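# Insert the peg into the plate hole inside the box

## Task

Seat the peg completely in the hole of the plate lying on the floor of the open box, so that it stays fully inserted by itself at the end rather than only because a gripper is holding it there.

## Robot and tools

Robot: two six-joint arms, left_arm and right_arm, each ending in a parallel two-finger gripper with a wrist camera. Their bases sit at (+0.002, +0.323, 0) m for left_arm and (+0.002, -0.321, 0) m for right_arm, each turned slightly about vertical (quat_wxyz (+1.000, 0, 0, +0.020) and (+0.999, 0, 0, -0.033)).

Scene frame: origin on the table top midway between the arms, +z up, +x pointing out over the table, +y toward left_arm. The arm names do not mean sides of any picture. Gripper frame: fingers extend along its +z, close along its y. end_effector_position is the spot between the pads when shut, roughly 2 cm short of the fingertips; closing pushes the tips about 10 mm further along +z.

Joint order in every row and every per-joint list: waist (joint1), shoulder (joint2), elbow (joint3), forearm roll (joint4), wrist pitch (joint5), wrist roll (joint6). Ranges in rad: waist and forearm roll and wrist roll -6.283 to 6.283, shoulder -2.304 to 2.304, elbow -4.224 to 0.061, wrist pitch -2.164 to 2.164. Real ends may differ by up to 0.010 rad.

A row is always 14 numbers in [-1, 1], both arms included even if one stays still: left_arm's 6 joint values then its opening, then right_arm's 6 joint values then its opening. Joint values are offsets, scaled so 1.0 = 2.036 rad. Opening is absolute: +1 fully open, -1 shut.

execute_actions(actions): a list of actions; each action is a list of up to 15 rows, one row per 1/30 s control step; if fewer than 15, the final row repeats to fill the 15 steps. An empty list just returns the current state and images. Within an action every row's joint offsets count from the angles at that action's start, not from the previous row; for a call's first action, from the last angles reported. If an action would push a joint more than 0.010 rad beyond its stated range, that action is rejected for both arms; a malformed action, or a first action failing this test, rejects the entire call. A joint told to pass its true end is stopped there, and the result may say "joint sent to its limit" (absence of this line does not prove there is room left).

move(target, speed, blocking): target is one 14-number row; its joint offsets count from the "Joint positions" of the latest result that listed them, whatever the arm has done since. All joints of both arms travel in step, so the hand follows a curve. speed (rad/s, 0.01 to 2, default 0.5) caps the joint with the largest travel; paths take between 0.5 and 10 s and are cut off at 10 s. Paths ignore obstacles and the other arm; faster contact hits harder and aiming beyond a contact presses harder. Finger openings are applied at the start. The result adds a "move:" line: the ending (done, off_target, moving, held, fault; named arms are the unfinished ones), limits=held or limits=none, and each arm's joint farthest from target. With blocking=false you get a result after 0.5 s while motion continues; then only wait or stop are accepted until a result shows the move finished.

wait(seconds): 0 to 10 s, arms keep their last command; returns early if a running move ends. stop(): brakes a running move (needs some room; fingers keep moving). zoom_image(camera, region): camera is cam_left_wrist or cam_right_wrist, region [x0, y0, x1, y1] in pixels of that camera's 672x504 image, origin top-left, at most 504 by 504. read_manual(section): only "licences"; moves nothing. finished_scene(scene): pass the current scene's number once the peg is seated and released; cannot be reversed.

Results: a state line per arm gives hand position (m) and quat_wxyz plus linear and angular velocities in the scene frame; the printed position can be off, more so at long reach. Joint positions and Joint velocities list the six joints (rad, rad/s) then the finger-pad gap (m; 0.084 = fully open). Joint targets shows what the joints are currently driven toward. grip_measured is the measured opening on the command scale. Step readings list joint angles at some steps; HELD marks steps where part of an arm's row was held back. "joint command not followed" means a clearance check altered that arm's joint targets. Torque readings carry offsets and noise and are nonzero in free air.

Motion limits: joint targets move at most 3.14 rad/s (0.16 s to reach that), stay within 0.623 rad of measured angles, and are scaled back if they would move the gripper over 70 mm from its measured spot in one step. Large offsets may need several actions; finish an incomplete one with the next command.

Gripping: to hold, command an opening clearly below grip_measured; lower squeezes harder, about 24 N per pad at most. Repeating grip_measured still presses lightly on parts up to about 6 cm wide. Held parts may get brief tugs.

Cameras: pinhole with radial distortion; calibrations given may be slightly off (about 0.5 degrees and 2.5 mm in pose). Optical frame: +z forward, +x right, +y down in the image.

Avoid: knocking anything off the table, dropping or slamming parts, hard pushes, arms touching each other. Load limits (N m): waist 53.4, shoulder 53.4, elbow 44.5, forearm roll 24, wrist pitch 16.9, wrist roll 16.9; reaching one stops that arm and backs it off for 10 s. Holding loads heats motors, even while you compose replies (the robot keeps its last command then): MOTOR HOT appears from 65 °C, and at 80 °C the arm is braked until cool.

Each tool is called after "Emit:" as name([rows], argument=value, ...), one row to a line, values as JSON.

## Session

Emit:
execute_actions(actions=[])

Scene clock: 0.00 s.
left_arm: end_effector_position=(+0.5334, +0.1687, +0.3463) grip_measured=+1.00 end_effector_quat_wxyz=(+0.017, +0.977, -0.198, -0.082) end_effector_velocity=(+0.000, -0.000, -0.000) end_effector_angular_velocity=(-0.000, -0.000, +0.000) | right_arm: end_effector_position=(+0.3660, +0.0224, +0.3346) grip_measured=+1.00 end_effector_quat_wxyz=(+0.188, +0.116, +0.951, +0.216) end_effector_velocity=(+0.000, -0.000, -0.000) end_effector_angular_velocity=(-0.000, +0.001, -0.002)
Joint names: [waist, shoulder, elbow, forearm roll, wrist pitch, wrist roll]
Joint positions: left_arm=[-0.304 -0.425 -1.361 -0.049 -1.099  0.163  0.084] | right_arm=[ 0.832  0.081 -0.658 -0.108 -0.16  -2.032  0.084]
Joint velocities: left_arm=[-0.     0.     0.    -0.     0.001 -0.     0.   ] | right_arm=[-0.001 -0.    -0.     0.    -0.001  0.001 -0.   ]
Joint torques (N m, as the arm reports them, + toward a larger angle): no reading
Motor temperatures (°C, as the motors report them): left_arm=[25 24 22 28 24 26] | right_arm=[23 24 24 22 26 24]
Joint targets: left_arm=[-0.304 -0.425 -1.361 -0.049 -1.099 0.163] | right_arm=[0.832 0.081 -0.658 -0.108 -0.160 -2.032]

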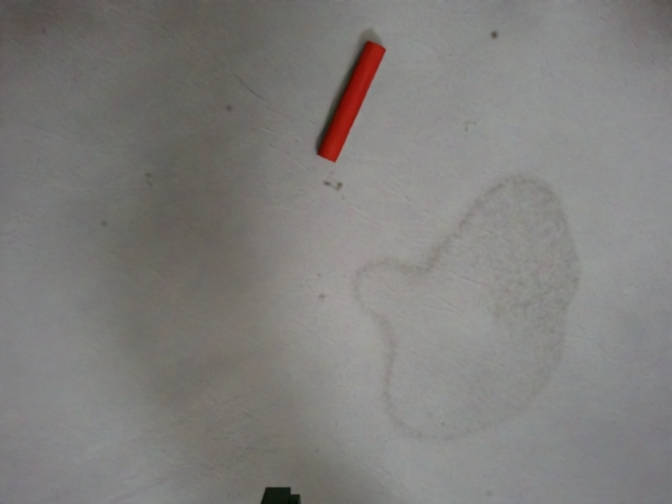

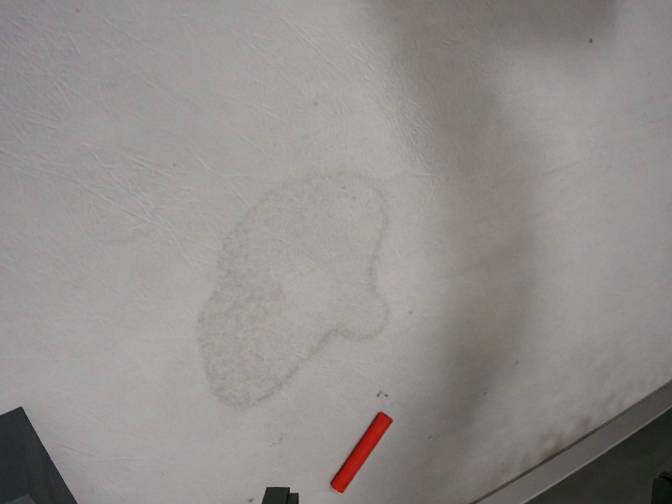

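Emit:
move(target=[0,0,0,0,0,0,1,-0.261,-0.053,-0.181,0.053,-0.413,0.997,1], speed=1.5)

Scene clock: 35.20 s.
left_arm: end_effector_position=(+0.5334, +0.1687, +0.3463) grip_measured=+1.00 end_effector_quat_wxyz=(+0.017, +0.977, -0.198, -0.082) end_effector_velocity=(-0.000, -0.000, -0.000) end_effector_angular_velocity=(-0.000, -0.000, -0.001) | right_arm: end_effector_position=(+0.4398, -0.2168, +0.4054) grip_measured=+1.00 end_effector_quat_wxyz=(+0.000, +0.993, +0.118, -0.000) end_effector_velocity=(+0.000, -0.001, +0.000) end_effector_angular_velocity=(+0.000, +0.000, -0.003)
Joint names: [waist, shoulder, elbow, forearm roll, wrist pitch, wrist roll]
Joint positions: left_arm=[-0.304 -0.425 -1.361 -0.049 -1.099  0.163  0.084] | right_arm=[ 0.301 -0.027 -1.026  0.    -1.    -0.003  0.084]
Joint velocities: left_arm=[-0.     0.     0.001 -0.     0.001  0.001 -0.   ] | right_arm=[-0.002 -0.001 -0.001  0.    -0.     0.001 -0.   ]
Joint torques (N m, as the arm reports them, + toward a larger angle): left_arm=[  0.75  27.68 -17.47   2.07  -0.33   0.31] | right_arm=[  5.03  25.9  -20.87   0.26  -0.34  -0.56]
Motor temperatures (°C, as the motors report them): left_arm=[25 24 23 28 24 26] | right_arm=[23 24 24 22 26 24]
Joint targets: left_arm=[-0.304 -0.425 -1.361 -0.049 -1.099 0.163] | right_arm=[0.301 -0.027 -1.027 0.000 -1.000 -0.002]
move: done; limits=none; left_arm: farthest joint: the waist, 0.000 radians from its target (0.000 radians at the start); right_arm: farthest joint: the waist, 0.000 radians from its target (0.531 radians at the start)
camera_calibration (this result's frames):
cam_left_wrist: T_world_to_cam=[[-0.383979, -0.922373, 0.0422778, 0.384888], [-0.909388, 0.38571, 0.155695, 0.43081], [-0.159916, 0.0213366, -0.9869, 0.552014], [0, 0, 0, 1]] pos_world=[0.627838, 0.177064, 0.461436]
cam_right_wrist: T_world_to_cam=[[0.231971, -0.972715, -0.00393757, -0.27765], [-0.97267, -0.231914, -0.0113074, 0.451894], [0.0100857, 0.00645295, -0.999928, 0.538208], [0, 0, 0, 1]] pos_world=[0.498523, -0.168747, 0.542186]

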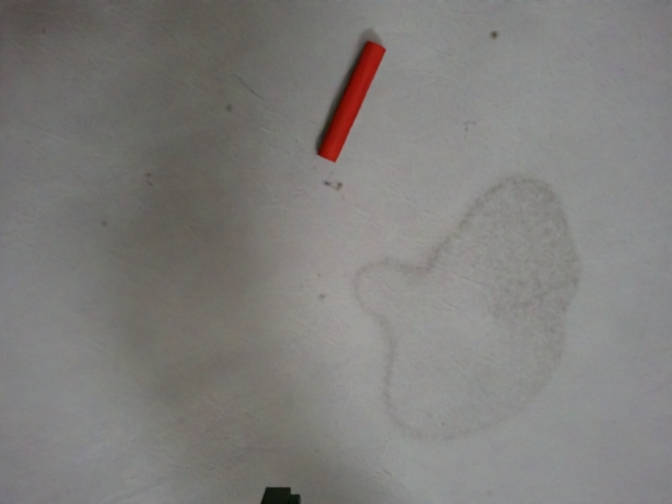

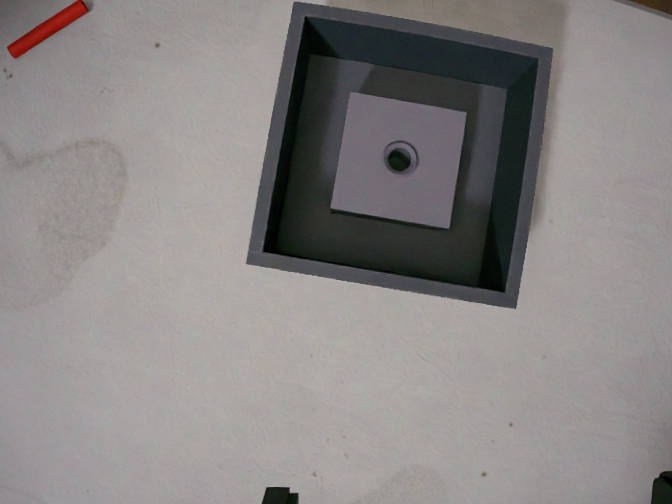

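Emit:
move(target=[-0.0017,-0.1685,-0.0258,0.024,0.2227,0.1916,1,0,0,0,0,0,0,1], speed=1)

Scene clock: 74.13 s.
left_arm: end_effector_position=(+0.6263, +0.1524, +0.1503) grip_measured=+1.00 end_effector_quat_wxyz=(+0.000, +0.917, -0.398, +0.000) end_effector_velocity=(-0.001, +0.000, -0.003) end_effector_angular_velocity=(+0.001, +0.004, -0.001) | right_arm: end_effector_position=(+0.4398, -0.2168, +0.4054) grip_measured=+1.00 end_effector_quat_wxyz=(+0.000, +0.993, +0.118, -0.000) end_effector_velocity=(+0.000, +0.000, +0.000) end_effector_angular_velocity=(-0.000, -0.001, -0.001)
Joint names: [waist, shoulder, elbow, forearm roll, wrist pitch, wrist roll]
Joint positions: left_arm=[-0.307 -0.768 -1.414 -0.    -0.646  0.552  0.084] | right_arm=[ 0.301 -0.027 -1.026  0.    -1.    -0.003  0.084]
Joint velocities: left_arm=[-0.    -0.004  0.002  0.     0.002  0.     0.   ] | right_arm=[ 0.     0.     0.    -0.     0.     0.001 -0.   ]
Joint torques (N m, as the arm reports them, + toward a larger angle): left_arm=[  1.88  34.86 -15.93   1.94  -0.09   0.26] | right_arm=[  4.84  28.63 -21.19   0.71  -0.47  -0.43]
Motor temperatures (°C, as the motors report them): left_arm=[25 25 23 28 24 26] | right_arm=[23 24 25 22 26 24]
Joint targets: left_arm=[-0.307 -0.768 -1.414 -0.000 -0.645 0.553] | right_arm=[0.301 -0.027 -1.026 0.000 -1.000 -0.003]
move: done; limits=none; left_arm: farthest joint: the wrist roll, 0.001 radians from its target (0.390 radians at the start); right_arm: farthest joint: the waist, 0.000 radians from its target (0.000 radians at the start)
camera_calibration (this result's frames):
cam_left_wrist: T_world_to_cam=[[-0.72747, -0.685756, -0.022942, 0.602682], [-0.68595, 0.727649, 0.000813199, 0.383248], [0.0161361, 0.0163286, -0.999736, 0.266232], [0, 0, 0, 1]] pos_world=[0.697026, 0.130076, 0.279677]
cam_right_wrist: T_world_to_cam=[[0.23197, -0.972715, -0.00393757, -0.27765], [-0.972671, -0.231914, -0.0113075, 0.451894], [0.0100858, 0.00645296, -0.999928, 0.538208], [0, 0, 0, 1]] pos_world=[0.498523, -0.168747, 0.542186]

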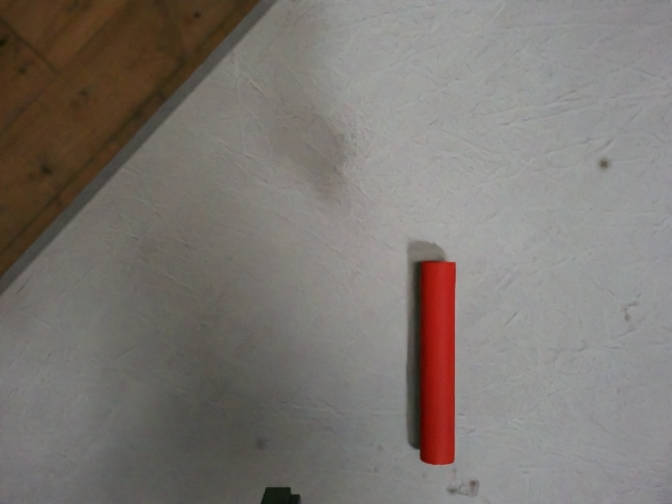

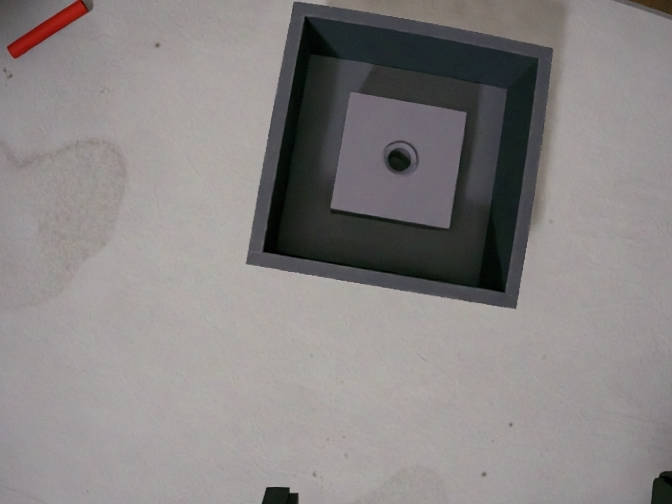

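Emit:
move(target=[0,-0.1034,-0.012,0,0.0915,0,-0.2,0,0,0,0,0,0,1], speed=0.25)

Emit:
execute_actions([
  [[0,0,0,0,0,0,-0.5,0,0,0,0,0,0,1],[0,0,0,0,0,0,-0.5,0,0,0,0,0,0,1],[0,0,0,0,0,0,-0.5,0,0,0,0,0,0,1],[0,0,0,0,0,0,-0.6,0,0,0,0,0,0,1],[0,0,0,0,0,0,-0.6,0,0,0,0,0,0,1],[0,0,0,0,0,0,-0.6,0,0,0,0,0,0,1],[0,0,0,0,0,0,-0.7,0,0,0,0,0,0,1]],
  [[0,0,0,0,0,0,-0.95,0,0,0,0,0,0,1]],
])

Scene clock: 85.43 s.
left_arm: end_effector_position=(+0.6265, +0.1524, +0.0225) grip_measured=-0.22 end_effector_quat_wxyz=(+0.000, +0.917, -0.398, +0.001) end_effector_velocity=(-0.001, +0.000, -0.002) end_effector_angular_velocity=(+0.001, +0.003, +0.002) | right_arm: end_effector_position=(+0.4398, -0.2168, +0.4054) grip_measured=+1.00 end_effector_quat_wxyz=(+0.000, +0.993, +0.118, -0.000) end_effector_velocity=(-0.000, +0.000, -0.001) end_effector_angular_velocity=(-0.000, +0.002, +0.000)
Joint names: [waist, shoulder, elbow, forearm roll, wrist pitch, wrist roll]
Joint positions: left_arm=[-0.307 -0.978 -1.439 -0.    -0.46   0.552  0.035] | right_arm=[ 0.301 -0.027 -1.026  0.    -1.    -0.003  0.084]
Joint velocities: left_arm=[ 0.    -0.003  0.001 -0.     0.002 -0.001  0.   ] | right_arm=[ 0.    -0.002 -0.     0.    -0.001 -0.     0.   ]
Joint torques (N m, as the arm reports them, + toward a larger angle): left_arm=[  0.32  37.1  -13.61   1.95  -0.2    0.22] | right_arm=[  2.85  25.63 -21.5   -0.07  -0.39  -0.59]
Motor temperatures (°C, as the motors report them): left_arm=[25 25 23 28 24 26] | right_arm=[23 24 25 22 26 24]
Joint targets: left_arm=[-0.307 -0.978 -1.438 -0.000 -0.459 0.552] | right_arm=[0.301 -0.027 -1.026 0.000 -1.000 -0.003]
move: done; limits=none; left_arm: farthest joint: the shoulder, 0.001 radians from its target (0.210 radians at the start); right_arm: farthest joint: the waist, 0.000 radians from its target (0.000 radians at the start)
camera_calibration (this result's frames):
cam_left_wrist: T_world_to_cam=[[-0.727428, -0.685786, -0.0233513, 0.599856], [-0.685978, 0.727622, 0.00027367, 0.383545], [0.0168033, 0.0162176, -0.999727, 0.138097], [0, 0, 0, 1]] pos_world=[0.697135, 0.130058, 0.151962]
cam_right_wrist: T_world_to_cam=[[0.23197, -0.972715, -0.00393759, -0.27765], [-0.972671, -0.231914, -0.0113076, 0.451894], [0.0100859, 0.00645301, -0.999928, 0.538208], [0, 0, 0, 1]] pos_world=[0.498523, -0.168747, 0.542186]

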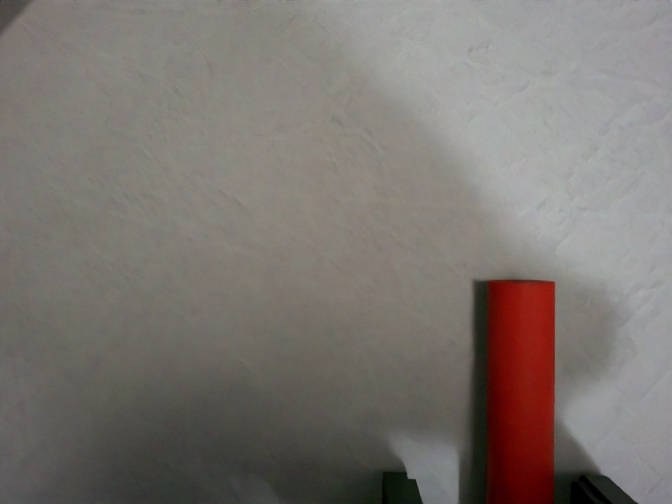

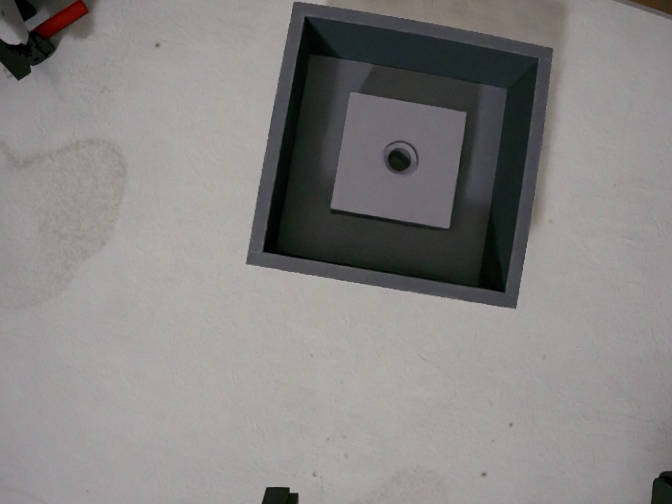

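Scene clock: 86.43 s.
left_arm: end_effector_position=(+0.6265, +0.1524, +0.0226) grip_measured=-0.69 end_effector_quat_wxyz=(+0.000, +0.917, -0.398, +0.001) end_effector_velocity=(-0.001, +0.000, -0.000) end_effector_angular_velocity=(+0.000, +0.002, +0.001) | right_arm: end_effector_position=(+0.4398, -0.2168, +0.4054) grip_measured=+1.00 end_effector_quat_wxyz=(+0.000, +0.993, +0.118, -0.000) end_effector_velocity=(+0.000, -0.000, +0.000) end_effector_angular_velocity=(+0.000, -0.001, -0.000)
Joint names: [waist, shoulder, elbow, forearm roll, wrist pitch, wrist roll]
Joint positions: left_arm=[-0.307 -0.978 -1.439 -0.    -0.46   0.552  0.014] | right_arm=[ 0.301 -0.027 -1.026  0.    -1.    -0.003  0.084]
Joint velocities: left_arm=[-0.     0.     0.001  0.    -0.001 -0.001  0.   ] | right_arm=[-0.001  0.    -0.    -0.     0.    -0.     0.   ]
Joint torques (N m, as the arm reports them, + toward a larger angle): left_arm=[  1.44  35.83 -13.24   1.52  -0.11   0.31] | right_arm=[  4.03  24.79 -20.66   1.09  -0.35  -0.51]
Motor temperatures (°C, as the motors report them): left_arm=[25 25 23 28 24 26] | right_arm=[23 24 25 22 26 24]
Joint targets: left_arm=[-0.307 -0.978 -1.439 -0.000 -0.460 0.552] | right_arm=[0.301 -0.027 -1.026 0.000 -1.000 -0.003]
Step readings (joint positions; steps 1 to 15: 1st action; 16 to 30: 2nd action):
0: left_arm=[-0.307 -0.978 -1.439 -0.000 -0.460 0.552] | right_arm=[0.301 -0.027 -1.026 0.000 -1.000 -0.003]
1: left_arm=[-0.307 -0.978 -1.439 -0.000 -0.460 0.552] | right_arm=[0.301 -0.027 -1.026 0.000 -1.000 -0.003]
2: left_arm=[-0.307 -0.978 -1.438 -0.000 -0.460 0.552] | right_arm=[0.301 -0.027 -1.026 0.000 -1.000 -0.003]
4: left_arm=[-0.307 -0.978 -1.439 -0.000 -0.460 0.552] | right_arm=[0.301 -0.027 -1.026 0.000 -1.000 -0.003]
8: left_arm=[-0.307 -0.978 -1.439 -0.000 -0.460 0.552] | right_arm=[0.301 -0.027 -1.026 0.000 -1.000 -0.003]
15: left_arm=[-0.307 -0.978 -1.439 -0.000 -0.460 0.552] | right_arm=[0.301 -0.027 -1.026 0.000 -1.000 -0.003]
16: left_arm=[-0.307 -0.978 -1.439 -0.000 -0.460 0.552] | right_arm=[0.301 -0.027 -1.026 0.000 -1.000 -0.003]
17: left_arm=[-0.307 -0.978 -1.439 -0.000 -0.460 0.552] | right_arm=[0.301 -0.027 -1.026 0.000 -1.000 -0.003]
19: left_arm=[-0.307 -0.978 -1.439 -0.000 -0.460 0.552] | right_arm=[0.301 -0.027 -1.026 0.000 -1.000 -0.003]
23: left_arm=[-0.307 -0.978 -1.439 -0.000 -0.460 0.552] | right_arm=[0.301 -0.027 -1.026 0.000 -1.000 -0.003]
30: Joint positions above
camera_calibration (this result's frames):
cam_left_wrist: T_world_to_cam=[[-0.727435, -0.685779, -0.0233763, 0.599869], [-0.68597, 0.72763, 0.000227582, 0.38357], [0.0168532, 0.016201, -0.999727, 0.138113], [0, 0, 0, 1]] pos_world=[0.697155, 0.130043, 0.152011]
cam_right_wrist: T_world_to_cam=[[0.23197, -0.972715, -0.00393756, -0.27765], [-0.972671, -0.231914, -0.0113077, 0.451895], [0.0100859, 0.00645299, -0.999928, 0.538208], [0, 0, 0, 1]] pos_world=[0.498523, -0.168747, 0.542186]

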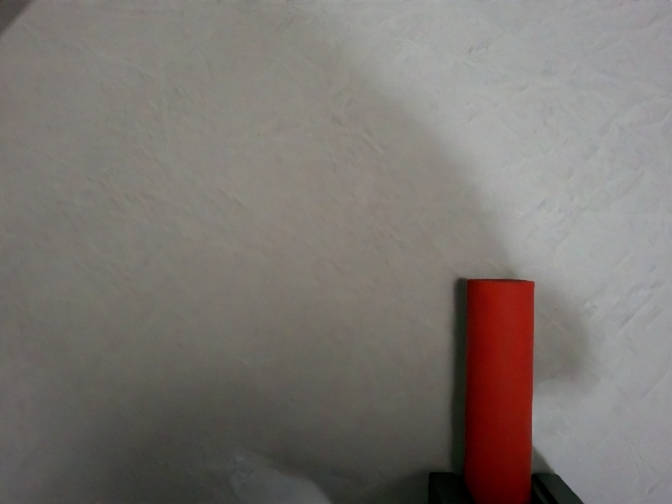

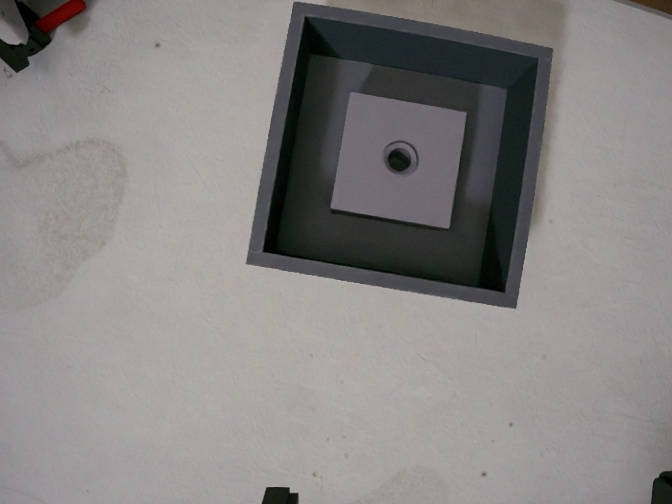

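Emit:
move(target=[0,0.1034,0.012,0,-0.0915,0,-0.95,0,0,0,0,0,0,1], speed=0.4)

Emit:
move(target=[-0.1636,-0.0027,0.385,0,1.0,-0.271,-0.95,0,0,0,0,0,0,1], speed=1.2)

Scene clock: 106.37 s.
left_arm: end_effector_position=(+0.6262, +0.1524, +0.1502) grip_measured=-0.69 end_effector_quat_wxyz=(+0.000, +0.917, -0.398, +0.000) end_effector_velocity=(+0.001, -0.000, +0.003) end_effector_angular_velocity=(-0.001, -0.005, -0.000) | right_arm: end_effector_position=(+0.4398, -0.2168, +0.4054) grip_measured=+1.00 end_effector_quat_wxyz=(+0.000, +0.993, +0.118, -0.000) end_effector_velocity=(-0.000, +0.000, +0.000) end_effector_angular_velocity=(-0.000, +0.000, +0.001)
Joint names: [waist, shoulder, elbow, forearm roll, wrist pitch, wrist roll]
Joint positions: left_arm=[-0.307 -0.768 -1.414 -0.    -0.646  0.552  0.014] | right_arm=[ 0.301 -0.027 -1.026  0.    -1.    -0.003  0.084]
Joint velocities: left_arm=[ 0.     0.004 -0.001  0.    -0.001  0.    -0.   ] | right_arm=[ 0. -0. -0.  0. -0. -0. -0.]
Joint torques (N m, as the arm reports them, + toward a larger angle): left_arm=[  0.84  34.91 -16.04   1.81  -0.13   0.22] | right_arm=[  3.88  25.82 -20.46  -0.23  -0.32  -0.64]
Motor temperatures (°C, as the motors report them): left_arm=[25 25 23 28 24 26] | right_arm=[23 24 25 22 26 24]
Joint targets: left_arm=[-0.307 -0.767 -1.414 -0.000 -0.646 0.552] | right_arm=[0.301 -0.027 -1.026 0.000 -1.000 -0.003]
move: done; limits=none; left_arm: farthest joint: the elbow, 0.001 radians from its target (0.024 radians at the start); right_arm: farthest joint: the waist, 0.000 radians from its target (0.000 radians at the start)
camera_calibration (this result's frames):
cam_left_wrist: T_world_to_cam=[[-0.72748, -0.685748, -0.0228693, 0.602647], [-0.685942, 0.727656, 0.00092234, 0.3832], [0.0160085, 0.016358, -0.999738, 0.266225], [0, 0, 0, 1]] pos_world=[0.697005, 0.130072, 0.279584]
cam_right_wrist: T_world_to_cam=[[0.23197, -0.972715, -0.00393761, -0.27765], [-0.972671, -0.231914, -0.0113077, 0.451895], [0.010086, 0.00645306, -0.999928, 0.538208], [0, 0, 0, 1]] pos_world=[0.498523, -0.168747, 0.542186]

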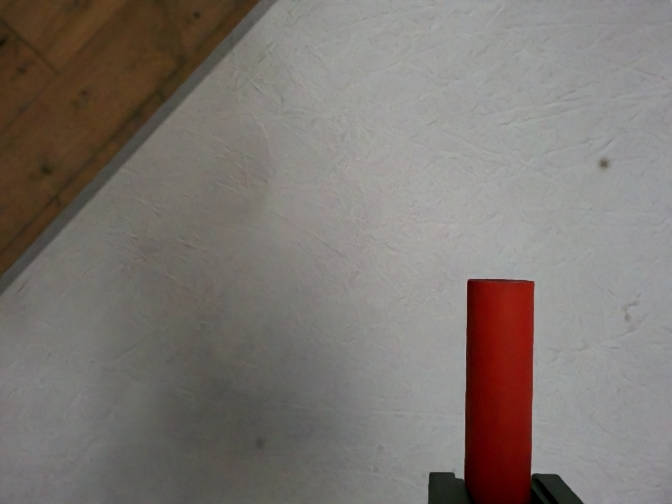

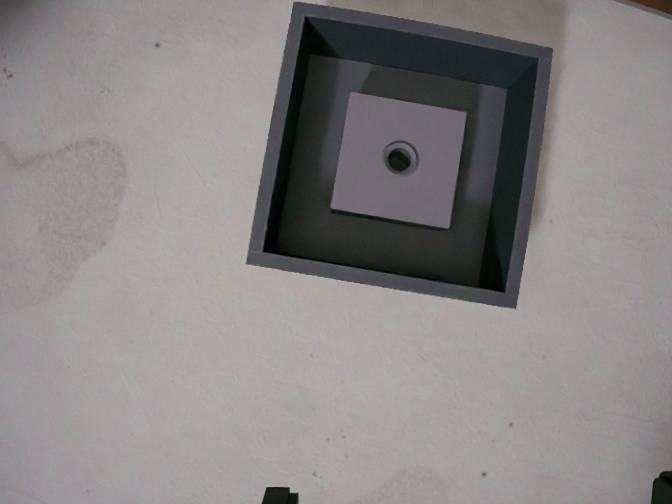

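Scene clock: 108.80 s.
left_arm: end_effector_position=(+0.4907, -0.0110, +0.1222) grip_measured=-0.69 end_effector_quat_wxyz=(+0.172, +0.776, -0.240, +0.558) end_effector_velocity=(-0.001, +0.000, +0.000) end_effector_angular_velocity=(-0.001, +0.000, -0.000) | right_arm: end_effector_position=(+0.4398, -0.2168, +0.4054) grip_measured=+1.00 end_effector_quat_wxyz=(+0.000, +0.993, +0.118, -0.000) end_effector_velocity=(+0.000, -0.000, -0.000) end_effector_angular_velocity=(+0.000, -0.001, -0.002)
Joint names: [waist, shoulder, elbow, forearm roll, wrist pitch, wrist roll]
Joint positions: left_arm=[-0.64  -0.773 -0.63  -0.     1.39   0.001  0.014] | right_arm=[ 0.301 -0.027 -1.026  0.    -1.    -0.003  0.084]
Joint velocities: left_arm=[-0.001  0.001  0.003  0.     0.002 -0.001 -0.   ] | right_arm=[-0.    -0.    -0.    -0.     0.001  0.001 -0.   ]
Joint torques (N m, as the arm reports them, + toward a larger angle): left_arm=[ 0.91 26.26 -3.93  1.52  1.1   0.3 ] | right_arm=[  2.09  27.79 -20.46  -0.13  -0.34  -0.64]
Motor temperatures (°C, as the motors report them): left_arm=[25 25 23 28 24 26] | right_arm=[23 24 25 22 26 24]
Joint targets: left_arm=[-0.640 -0.773 -0.630 -0.000 1.390 0.001] | right_arm=[0.301 -0.027 -1.026 0.000 -1.000 -0.003]
move: done; limits=none; left_arm: farthest joint: the waist, 0.000 radians from its target (0.333 radians at the start); right_arm: farthest joint: the waist, 0.000 radians from its target (0.000 radians at the start)
camera_calibration (this result's frames):
cam_left_wrist: T_world_to_cam=[[-0.54482, -0.838539, -0.00488245, 0.297859], [-0.265451, 0.177987, -0.947553, 0.312717], [0.795429, -0.514949, -0.319562, -0.228411], [0, 0, 0, 1]] pos_world=[0.426975, 0.0764864, 0.224779]
cam_right_wrist: T_world_to_cam=[[0.23197, -0.972715, -0.00393763, -0.27765], [-0.972671, -0.231914, -0.0113075, 0.451894], [0.0100858, 0.00645302, -0.999928, 0.538208], [0, 0, 0, 1]] pos_world=[0.498523, -0.168747, 0.542186]

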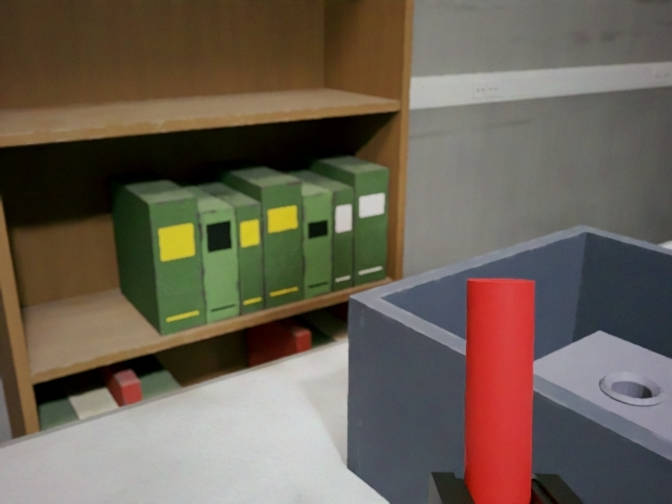

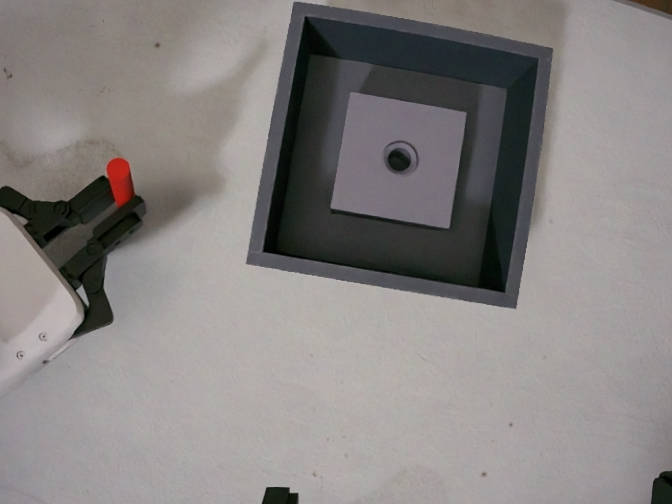

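Emit:
move(target=[0,0,0,0,0.159,0,-0.95,0.1407,-0.1806,-0.186,0,-0.005,0.552,0.2], speed=1)

Scene clock: 119.30 s.
left_arm: end_effector_position=(+0.5013, -0.0182, +0.1999) grip_measured=-0.69 end_effector_quat_wxyz=(+0.208, +0.676, -0.209, +0.676) end_effector_velocity=(+0.001, -0.000, +0.001) end_effector_angular_velocity=(+0.000, -0.004, +0.000) | right_arm: end_effector_position=(+0.5146, -0.0276, +0.3805) grip_measured=+0.19 end_effector_quat_wxyz=(-0.000, +0.955, -0.296, +0.000) end_effector_velocity=(+0.000, +0.001, -0.000) end_effector_angular_velocity=(+0.001, -0.001, -0.001)
Joint names: [waist, shoulder, elbow, forearm roll, wrist pitch, wrist roll]
Joint positions: left_arm=[-0.64  -0.773 -0.63  -0.     1.713  0.001  0.014] | right_arm=[ 0.587 -0.394 -1.405  0.    -1.011  1.121  0.052]
Joint velocities: left_arm=[ 0.     0.001 -0.001 -0.     0.001  0.002  0.   ] | right_arm=[ 0.001 -0.001 -0.001  0.     0.001  0.002 -0.   ]
Joint torques (N m, as the arm reports them, + toward a larger angle): left_arm=[ 1.01 25.57 -3.64  1.27  1.12  0.24] | right_arm=[  4.16  38.07 -21.13  -0.81  -0.48  -0.51]
Motor temperatures (°C, as the motors report them): left_arm=[25 25 23 28 24 26] | right_arm=[23 24 25 22 26 24]
Joint targets: left_arm=[-0.640 -0.773 -0.630 -0.000 1.713 0.001] | right_arm=[0.587 -0.394 -1.405 0.000 -1.011 1.121]
move: done; limits=none; left_arm: farthest joint: the waist, 0.000 radians from its target (0.000 radians at the start); right_arm: farthest joint: the shoulder, 0.001 radians from its target (0.368 radians at the start)
camera_calibration (this result's frames):
cam_left_wrist: T_world_to_cam=[[-0.544518, -0.838745, 0.00255152, 0.296306], [-0.00286766, -0.00118034, -0.999995, 0.266044], [0.838744, -0.544523, -0.00176252, -0.301409], [0, 0, 0, 1]] pos_world=[0.414912, 0.084715, 0.264756]
cam_right_wrist: T_world_to_cam=[[-0.567175, -0.823587, -0.00421472, 0.304421], [-0.823506, 0.567181, -0.0119817, 0.513742], [0.0122585, -0.00332489, -0.999919, 0.50998], [0, 0, 0, 1]] pos_world=[0.589478, -0.0389722, 0.517377]

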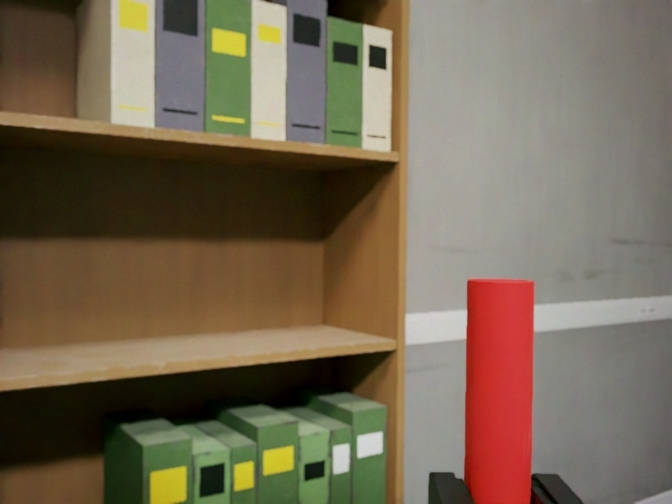

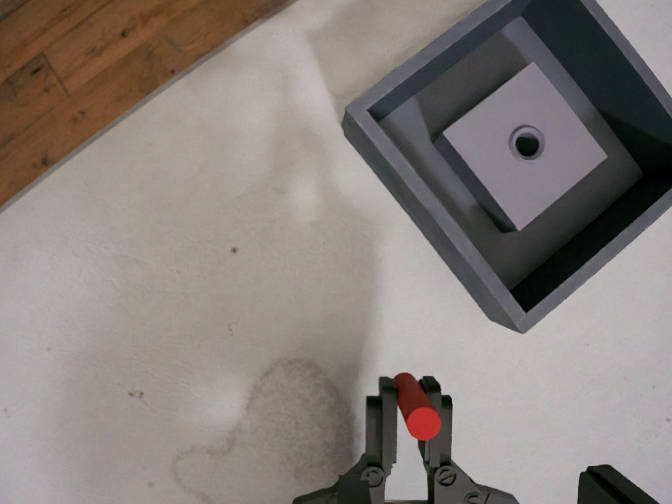

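Emit:
move(target=[0,0,0,0,0,0,-0.95,-0.001,-0.053,0.0752,0,0.1282,0,-0.2], speed=0.3)

Scene clock: 131.40 s.
left_arm: end_effector_position=(+0.5013, -0.0182, +0.1999) grip_measured=-0.69 end_effector_quat_wxyz=(+0.208, +0.676, -0.209, +0.676) end_effector_velocity=(+0.000, -0.000, -0.000) end_effector_angular_velocity=(-0.000, -0.000, -0.000) | right_arm: end_effector_position=(+0.5130, -0.0298, +0.2522) grip_measured=-0.22 end_effector_quat_wxyz=(-0.000, +0.955, -0.297, +0.000) end_effector_velocity=(-0.001, -0.000, -0.002) end_effector_angular_velocity=(-0.001, +0.002, +0.000)
Joint names: [waist, shoulder, elbow, forearm roll, wrist pitch, wrist roll]
Joint positions: left_arm=[-0.64  -0.773 -0.63  -0.     1.713  0.001  0.014] | right_arm=[ 0.585 -0.502 -1.252  0.    -0.75   1.121  0.035]
Joint velocities: left_arm=[-0.    -0.001 -0.001 -0.     0.     0.    -0.   ] | right_arm=[ 0.    -0.002  0.002  0.     0.001 -0.     0.   ]
Joint torques (N m, as the arm reports them, + toward a larger angle): left_arm=[ 0.48 26.18 -3.92  1.51  1.24  0.27] | right_arm=[  2.26  38.68 -19.51  -0.49  -0.36  -0.65]
Motor temperatures (°C, as the motors report them): left_arm=[25 25 23 28 24 26] | right_arm=[23 24 25 22 26 24]
Joint targets: left_arm=[-0.640 -0.773 -0.630 -0.000 1.713 0.001] | right_arm=[0.585 -0.502 -1.252 0.000 -0.750 1.121]
move: done; limits=none; left_arm: farthest joint: the waist, 0.000 radians from its target (0.000 radians at the start); right_arm: farthest joint: the waist, 0.000 radians from its target (0.002 radians at the start)
camera_calibration (this result's frames):
cam_left_wrist: T_world_to_cam=[[-0.544518, -0.838745, 0.00255159, 0.296306], [-0.00286737, -0.00118062, -0.999995, 0.266044], [0.838744, -0.544523, -0.00176212, -0.301409], [0, 0, 0, 1]] pos_world=[0.414912, 0.084715, 0.264756]
cam_right_wrist: T_world_to_cam=[[-0.568853, -0.822426, -0.00458045, 0.302136], [-0.822342, 0.568863, -0.0121586, 0.51172], [0.0126052, -0.00314974, -0.999916, 0.381534], [0, 0, 0, 1]] pos_world=[0.587871, -0.0414117, 0.389107]

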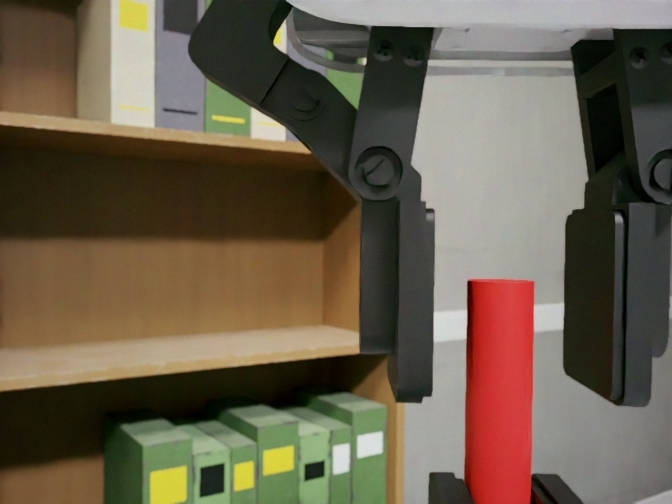

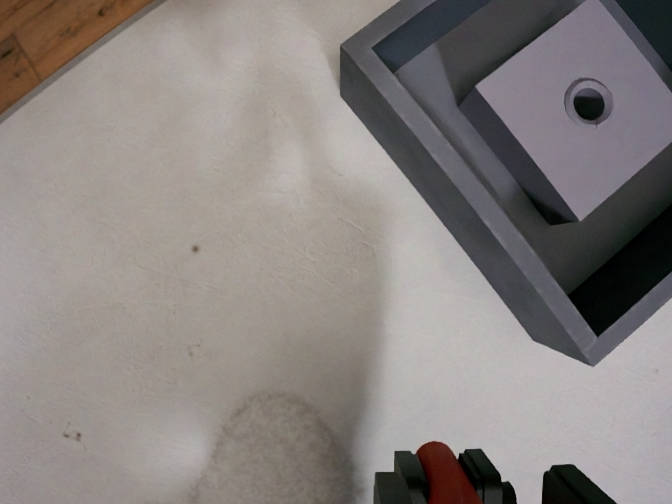

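Emit:
execute_actions([
  [[0,0,0,0,0,0,-0.95,0.0015,0,0,0,0,0,-0.55]],
  [[0,0,0,0,0,0,-0.95,0,0,0,0,0,0,-0.7],[0,0,0,0,0,0,-0.95,0,0,0,0,0,0,-0.7],[0,0,0,0,0,0,-0.95,0,0,0,0,0,0,-0.7],[0,0,0,0,0,0,-0.95,0,0,0,0,0,0,-0.95]],
])

Emit:
execute_actions([
  [[0,0,0,0,0,0,0,0,0,0,0,0,0,-0.95]],
])

Scene clock: 141.10 s.
left_arm: end_effector_position=(+0.5012, -0.0183, +0.2000) grip_measured=-0.69 end_effector_quat_wxyz=(+0.208, +0.676, -0.209, +0.676) end_effector_velocity=(+0.001, +0.000, +0.000) end_effector_angular_velocity=(-0.000, -0.001, +0.001) | right_arm: end_effector_position=(+0.5123, -0.0282, +0.2523) grip_measured=-0.70 end_effector_quat_wxyz=(-0.000, +0.955, -0.295, +0.000) end_effector_velocity=(-0.000, -0.000, -0.000) end_effector_angular_velocity=(-0.001, +0.001, +0.001)
Joint names: [waist, shoulder, elbow, forearm roll, wrist pitch, wrist roll]
Joint positions: left_arm=[-0.64  -0.773 -0.63  -0.     1.713  0.001  0.014] | right_arm=[ 0.588 -0.502 -1.252  0.    -0.749  1.121  0.013]
Joint velocities: left_arm=[ 0.    -0.001 -0.001 -0.     0.001  0.001  0.   ] | right_arm=[ 0.    -0.001  0.    -0.    -0.001 -0.    -0.   ]
Joint torques (N m, as the arm reports them, + toward a larger angle): left_arm=[ 2.93 24.54 -3.58  0.87  1.12  0.13] | right_arm=[  4.64  39.09 -17.72  -0.83  -1.15  -0.6 ]
Motor temperatures (°C, as the motors report them): left_arm=[25 25 22 28 24 26] | right_arm=[23 24 25 22 26 24]
Joint targets: left_arm=[-0.640 -0.773 -0.630 -0.000 1.713 0.001] | right_arm=[0.588 -0.502 -1.252 0.000 -0.750 1.121]
Step readings (joint positions; steps 1 to 15: 1st action; 16 to 30: 2nd action):
0: left_arm=[-0.640 -0.773 -0.630 -0.000 1.713 0.001] | right_arm=[0.585 -0.502 -1.252 0.000 -0.750 1.121]
1: left_arm=[-0.640 -0.773 -0.630 -0.000 1.713 0.001] | right_arm=[0.585 -0.502 -1.252 0.000 -0.750 1.121]
2: left_arm=[-0.640 -0.773 -0.630 -0.000 1.713 0.001] | right_arm=[0.586 -0.502 -1.252 0.000 -0.750 1.121]
4: left_arm=[-0.640 -0.773 -0.630 -0.000 1.713 0.001] | right_arm=[0.587 -0.502 -1.252 0.000 -0.750 1.121]
8: left_arm=[-0.640 -0.773 -0.630 -0.000 1.713 0.001] | right_arm=[0.588 -0.502 -1.252 0.000 -0.750 1.121]
15: left_arm=[-0.640 -0.773 -0.630 -0.000 1.713 0.001] | right_arm=[0.588 -0.502 -1.252 0.000 -0.750 1.121]
16: left_arm=[-0.640 -0.773 -0.630 -0.000 1.713 0.001] | right_arm=[0.588 -0.502 -1.252 0.000 -0.750 1.121]
17: left_arm=[-0.640 -0.773 -0.630 -0.000 1.713 0.001] | right_arm=[0.588 -0.502 -1.252 0.000 -0.749 1.121]
19: left_arm=[-0.640 -0.773 -0.630 -0.000 1.713 0.001] | right_arm=[0.588 -0.502 -1.252 0.000 -0.749 1.121]
23: left_arm=[-0.640 -0.773 -0.630 -0.000 1.713 0.001] | right_arm=[0.588 -0.502 -1.252 0.000 -0.749 1.121]
30: Joint positions above
camera_calibration (this result's frames):
cam_left_wrist: T_world_to_cam=[[-0.544719, -0.838615, 0.00252464, 0.296319], [-0.00274118, -0.00122996, -0.999995, 0.266024], [0.838614, -0.544724, -0.00162881, -0.301394], [0, 0, 0, 1]] pos_world=[0.414893, 0.0846478, 0.264783]
cam_right_wrist: T_world_to_cam=[[-0.566341, -0.824155, -0.0051159, 0.301876], [-0.824067, 0.566357, -0.0123749, 0.511016], [0.0130963, -0.00279258, -0.99991, 0.381364], [0, 0, 0, 1]] pos_world=[0.587082, -0.0395601, 0.389198]

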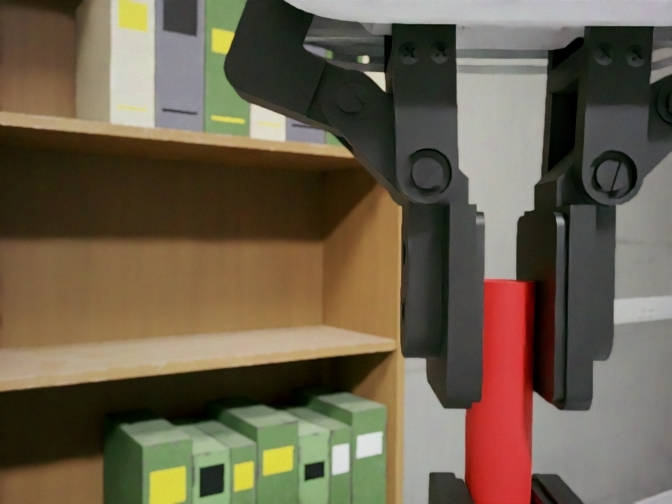

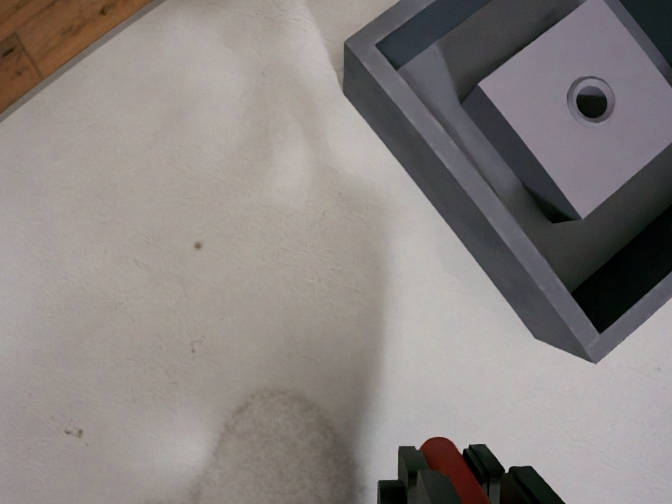

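Scene clock: 141.60 s.
left_arm: end_effector_position=(+0.5012, -0.0183, +0.2000) grip_measured=-0.01 end_effector_quat_wxyz=(+0.208, +0.676, -0.209, +0.676) end_effector_velocity=(-0.000, -0.000, -0.000) end_effector_angular_velocity=(-0.000, +0.001, -0.001) | right_arm: end_effector_position=(+0.5122, -0.0282, +0.2523) grip_measured=-0.70 end_effector_quat_wxyz=(-0.000, +0.955, -0.295, +0.000) end_effector_velocity=(+0.001, +0.000, +0.001) end_effector_angular_velocity=(+0.002, -0.004, +0.001)
Joint names: [waist, shoulder, elbow, forearm roll, wrist pitch, wrist roll]
Joint positions: left_arm=[-0.64  -0.773 -0.63  -0.     1.713  0.001  0.044] | right_arm=[ 0.588 -0.502 -1.252  0.    -0.749  1.121  0.013]
Joint velocities: left_arm=[-0.    -0.001  0.     0.     0.    -0.001  0.   ] | right_arm=[ 0.     0.002 -0.     0.     0.002 -0.001  0.   ]
Joint torques (N m, as the arm reports them, + toward a larger angle): left_arm=[ 0.47 25.03 -3.97  1.34  1.15  0.28] | right_arm=[  4.81  39.92 -18.52  -0.26  -0.5   -0.58]
Motor temperatures (°C, as the motors report them): left_arm=[25 25 22 28 24 26] | right_arm=[23 24 25 22 26 24]
Joint targets: left_arm=[-0.640 -0.773 -0.630 -0.000 1.713 0.001] | right_arm=[0.588 -0.502 -1.252 0.000 -0.749 1.121]
Step readings (joint positions):
0: left_arm=[-0.640 -0.773 -0.630 -0.000 1.713 0.001] | right_arm=[0.588 -0.502 -1.252 0.000 -0.749 1.121]
1: left_arm=[-0.640 -0.773 -0.630 -0.000 1.713 0.001] | right_arm=[0.588 -0.502 -1.252 0.000 -0.750 1.121]
2: left_arm=[-0.640 -0.773 -0.630 -0.001 1.713 0.001] | right_arm=[0.588 -0.502 -1.252 -0.000 -0.750 1.121]
4: left_arm=[-0.640 -0.773 -0.630 -0.001 1.713 0.001] | right_arm=[0.588 -0.502 -1.252 -0.000 -0.750 1.121]
8: left_arm=[-0.640 -0.773 -0.630 -0.000 1.713 0.001] | right_arm=[0.588 -0.502 -1.252 0.000 -0.750 1.121]
15: Joint positions above
camera_calibration (this result's frames):
cam_left_wrist: T_world_to_cam=[[-0.544673, -0.838644, 0.00253549, 0.296315], [-0.00276657, -0.0012265, -0.999995, 0.266029], [0.838644, -0.544678, -0.00165212, -0.3014], [0, 0, 0, 1]] pos_world=[0.414898, 0.0846632, 0.264778]
cam_right_wrist: T_world_to_cam=[[-0.566344, -0.824154, -0.00499457, 0.301808], [-0.824067, 0.566359, -0.0123261, 0.510995], [0.0129874, -0.00286498, -0.999912, 0.381405], [0, 0, 0, 1]] pos_world=[0.587068, -0.0395775, 0.389177]

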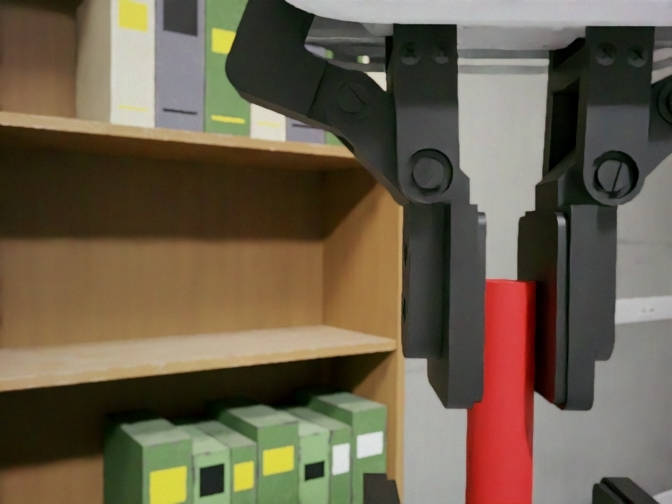

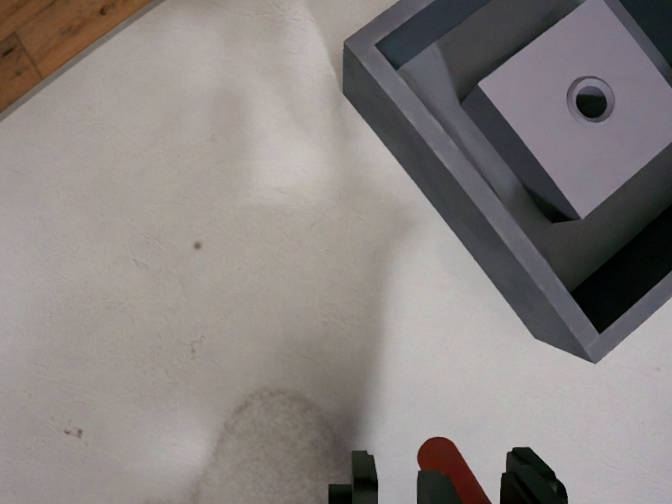

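Emit:
move(target=[0,0,0,0,0,0,1,-0.1539,-0.0025,-0.0134,0,-0.0114,-0.1534,-0.95], speed=0.35)

Scene clock: 155.93 s.
left_arm: end_effector_position=(+0.5012, -0.0183, +0.2000) grip_measured=+1.00 end_effector_quat_wxyz=(+0.208, +0.676, -0.209, +0.676) end_effector_velocity=(+0.000, -0.000, +0.000) end_effector_angular_velocity=(+0.001, -0.000, -0.000) | right_arm: end_effector_position=(+0.5836, -0.1981, +0.2602) grip_measured=-0.70 end_effector_quat_wxyz=(-0.000, +0.955, -0.295, +0.000) end_effector_velocity=(+0.000, -0.002, -0.000) end_effector_angular_velocity=(-0.000, +0.000, -0.001)
Joint names: [waist, shoulder, elbow, forearm roll, wrist pitch, wrist roll]
Joint positions: left_arm=[-0.64  -0.773 -0.63  -0.     1.713  0.001  0.084] | right_arm=[ 0.275 -0.507 -1.28   0.    -0.773  0.809  0.013]
Joint velocities: left_arm=[ 0.     0.    -0.     0.    -0.     0.001 -0.   ] | right_arm=[-0.003 -0.    -0.    -0.    -0.    -0.002  0.   ]
Joint torques (N m, as the arm reports them, + toward a larger angle): left_arm=[ 1.01 25.05 -3.84  1.44  1.21  0.34] | right_arm=[  3.77  38.46 -19.78   0.14  -0.38  -0.48]
Motor temperatures (°C, as the motors report them): left_arm=[25 25 22 28 24 26] | right_arm=[23 24 25 22 26 24]
Joint targets: left_arm=[-0.640 -0.773 -0.630 -0.000 1.713 0.001] | right_arm=[0.275 -0.507 -1.280 0.000 -0.773 0.808]
move: done; limits=none; left_arm: farthest joint: the waist, 0.000 radians from its target (0.000 radians at the start); right_arm: farthest joint: the waist, 0.000 radians from its target (0.313 radians at the start)
camera_calibration (this result's frames):
cam_left_wrist: T_world_to_cam=[[-0.544674, -0.838644, 0.0025355, 0.296315], [-0.00276647, -0.00122658, -0.999995, 0.266029], [0.838644, -0.544678, -0.001652, -0.3014], [0, 0, 0, 1]] pos_world=[0.414898, 0.0846631, 0.264778]
cam_right_wrist: T_world_to_cam=[[-0.566978, -0.823723, -0.00404386, 0.202442], [-0.823644, 0.566982, -0.0119002, 0.665877], [0.0120952, -0.00341643, -0.999921, 0.388363], [0, 0, 0, 1]] pos_world=[0.658529, -0.209457, 0.397075]

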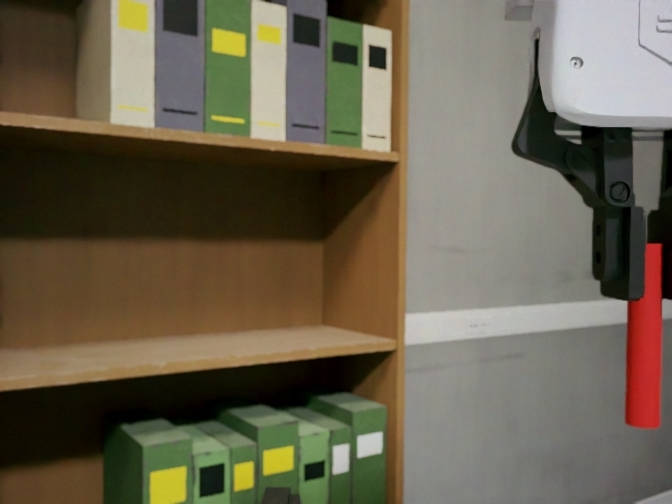

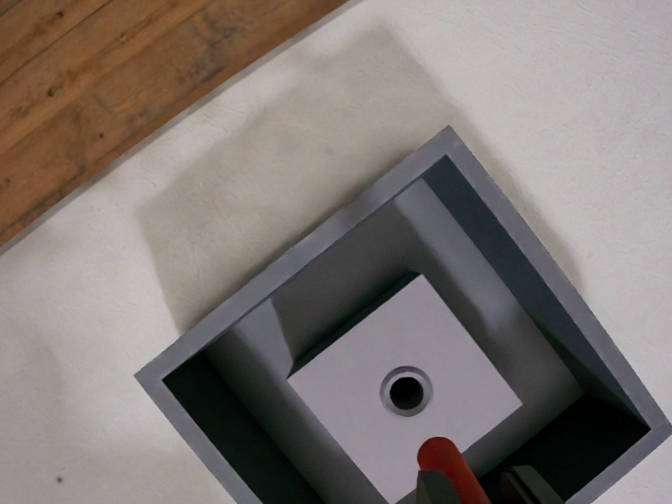

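Emit:
move(target=[0,0,0,0,0,0,1,0.0005,-0.0631,0.0307,0,0.0938,0,-0.95], speed=0.3)

Emit:
zoom_image(camera="cam_right_wrist", region=[340,370,540,504])

Scene clock: 169.00 s.
left_arm: end_effector_position=(+0.5012, -0.0183, +0.2000) grip_measured=+1.00 end_effector_quat_wxyz=(+0.208, +0.676, -0.209, +0.676) end_effector_velocity=(+0.000, -0.000, +0.000) end_effector_angular_velocity=(+0.001, -0.001, -0.000) | right_arm: end_effector_position=(+0.5804, -0.1981, +0.1602) grip_measured=-0.70 end_effector_quat_wxyz=(-0.000, +0.956, -0.295, +0.000) end_effector_velocity=(-0.001, +0.000, -0.002) end_effector_angular_velocity=(-0.000, +0.002, +0.000)
Joint names: [waist, shoulder, elbow, forearm roll, wrist pitch, wrist roll]
Joint positions: left_arm=[-0.64  -0.773 -0.63  -0.     1.713  0.001  0.084] | right_arm=[ 0.276 -0.635 -1.217  0.    -0.582  0.809  0.013]
Joint velocities: left_arm=[-0.     0.    -0.     0.    -0.     0.001  0.   ] | right_arm=[ 0.    -0.002  0.002 -0.     0.002  0.    -0.   ]
Joint torques (N m, as the arm reports them, + toward a larger angle): left_arm=[ 0.28 25.25 -3.85  1.2   1.11  0.33] | right_arm=[  5.81  42.25 -18.43  -0.61  -0.31  -0.79]
Motor temperatures (°C, as the motors report them): left_arm=[25 25 22 28 24 26] | right_arm=[23 24 25 22 26 24]
Joint targets: left_arm=[-0.640 -0.773 -0.630 -0.000 1.713 0.001] | right_arm=[0.276 -0.635 -1.217 0.000 -0.582 0.809]
move: done; limits=none; left_arm: farthest joint: the waist, 0.000 radians from its target (0.000 radians at the start); right_arm: farthest joint: the shoulder, 0.001 radians from its target (0.129 radians at the start)
camera_calibration (this result's frames):
cam_left_wrist: T_world_to_cam=[[-0.544673, -0.838644, 0.00253553, 0.296315], [-0.00276654, -0.00122657, -0.999995, 0.266029], [0.838644, -0.544678, -0.00165206, -0.3014], [0, 0, 0, 1]] pos_world=[0.414898, 0.0846631, 0.264778]
cam_right_wrist: T_world_to_cam=[[-0.566152, -0.82429, -0.00435092, 0.199668], [-0.824206, 0.566159, -0.0122075, 0.662344], [0.0125259, -0.00332526, -0.999916, 0.288206], [0, 0, 0, 1]] pos_world=[0.65534, -0.209449, 0.297136]

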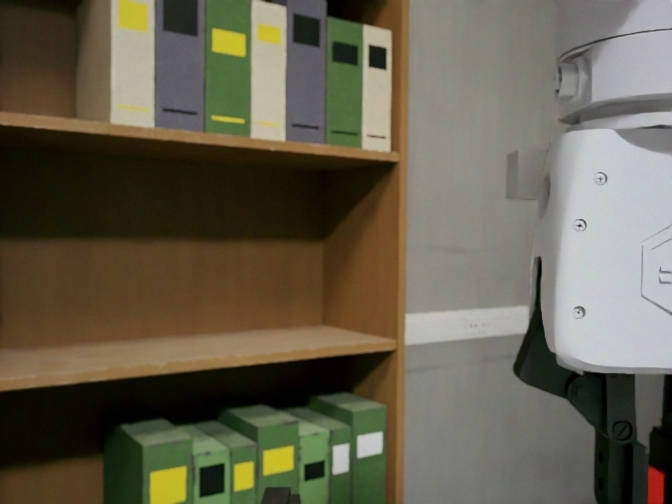

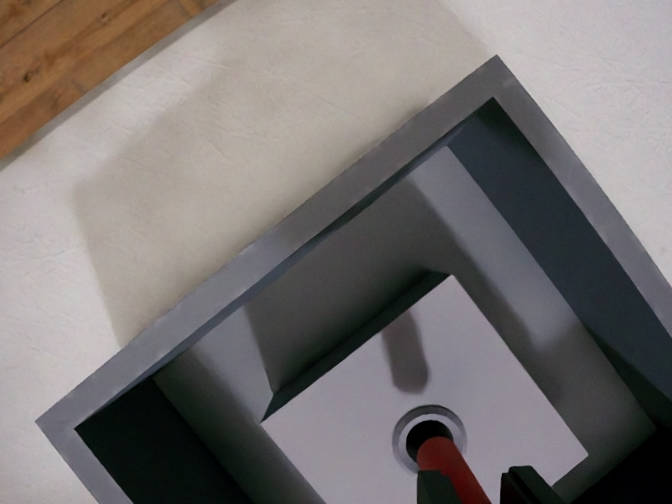

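Region (340, 370, 540, 504) of cam_right_wrist's 672x504 image, scaled by 2.520, with more detail than that image has; it fills the top 338 rows of this view, and the rest is white.

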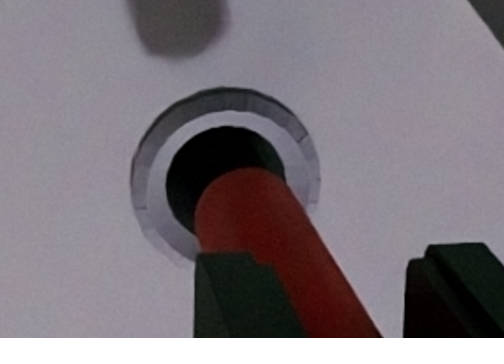

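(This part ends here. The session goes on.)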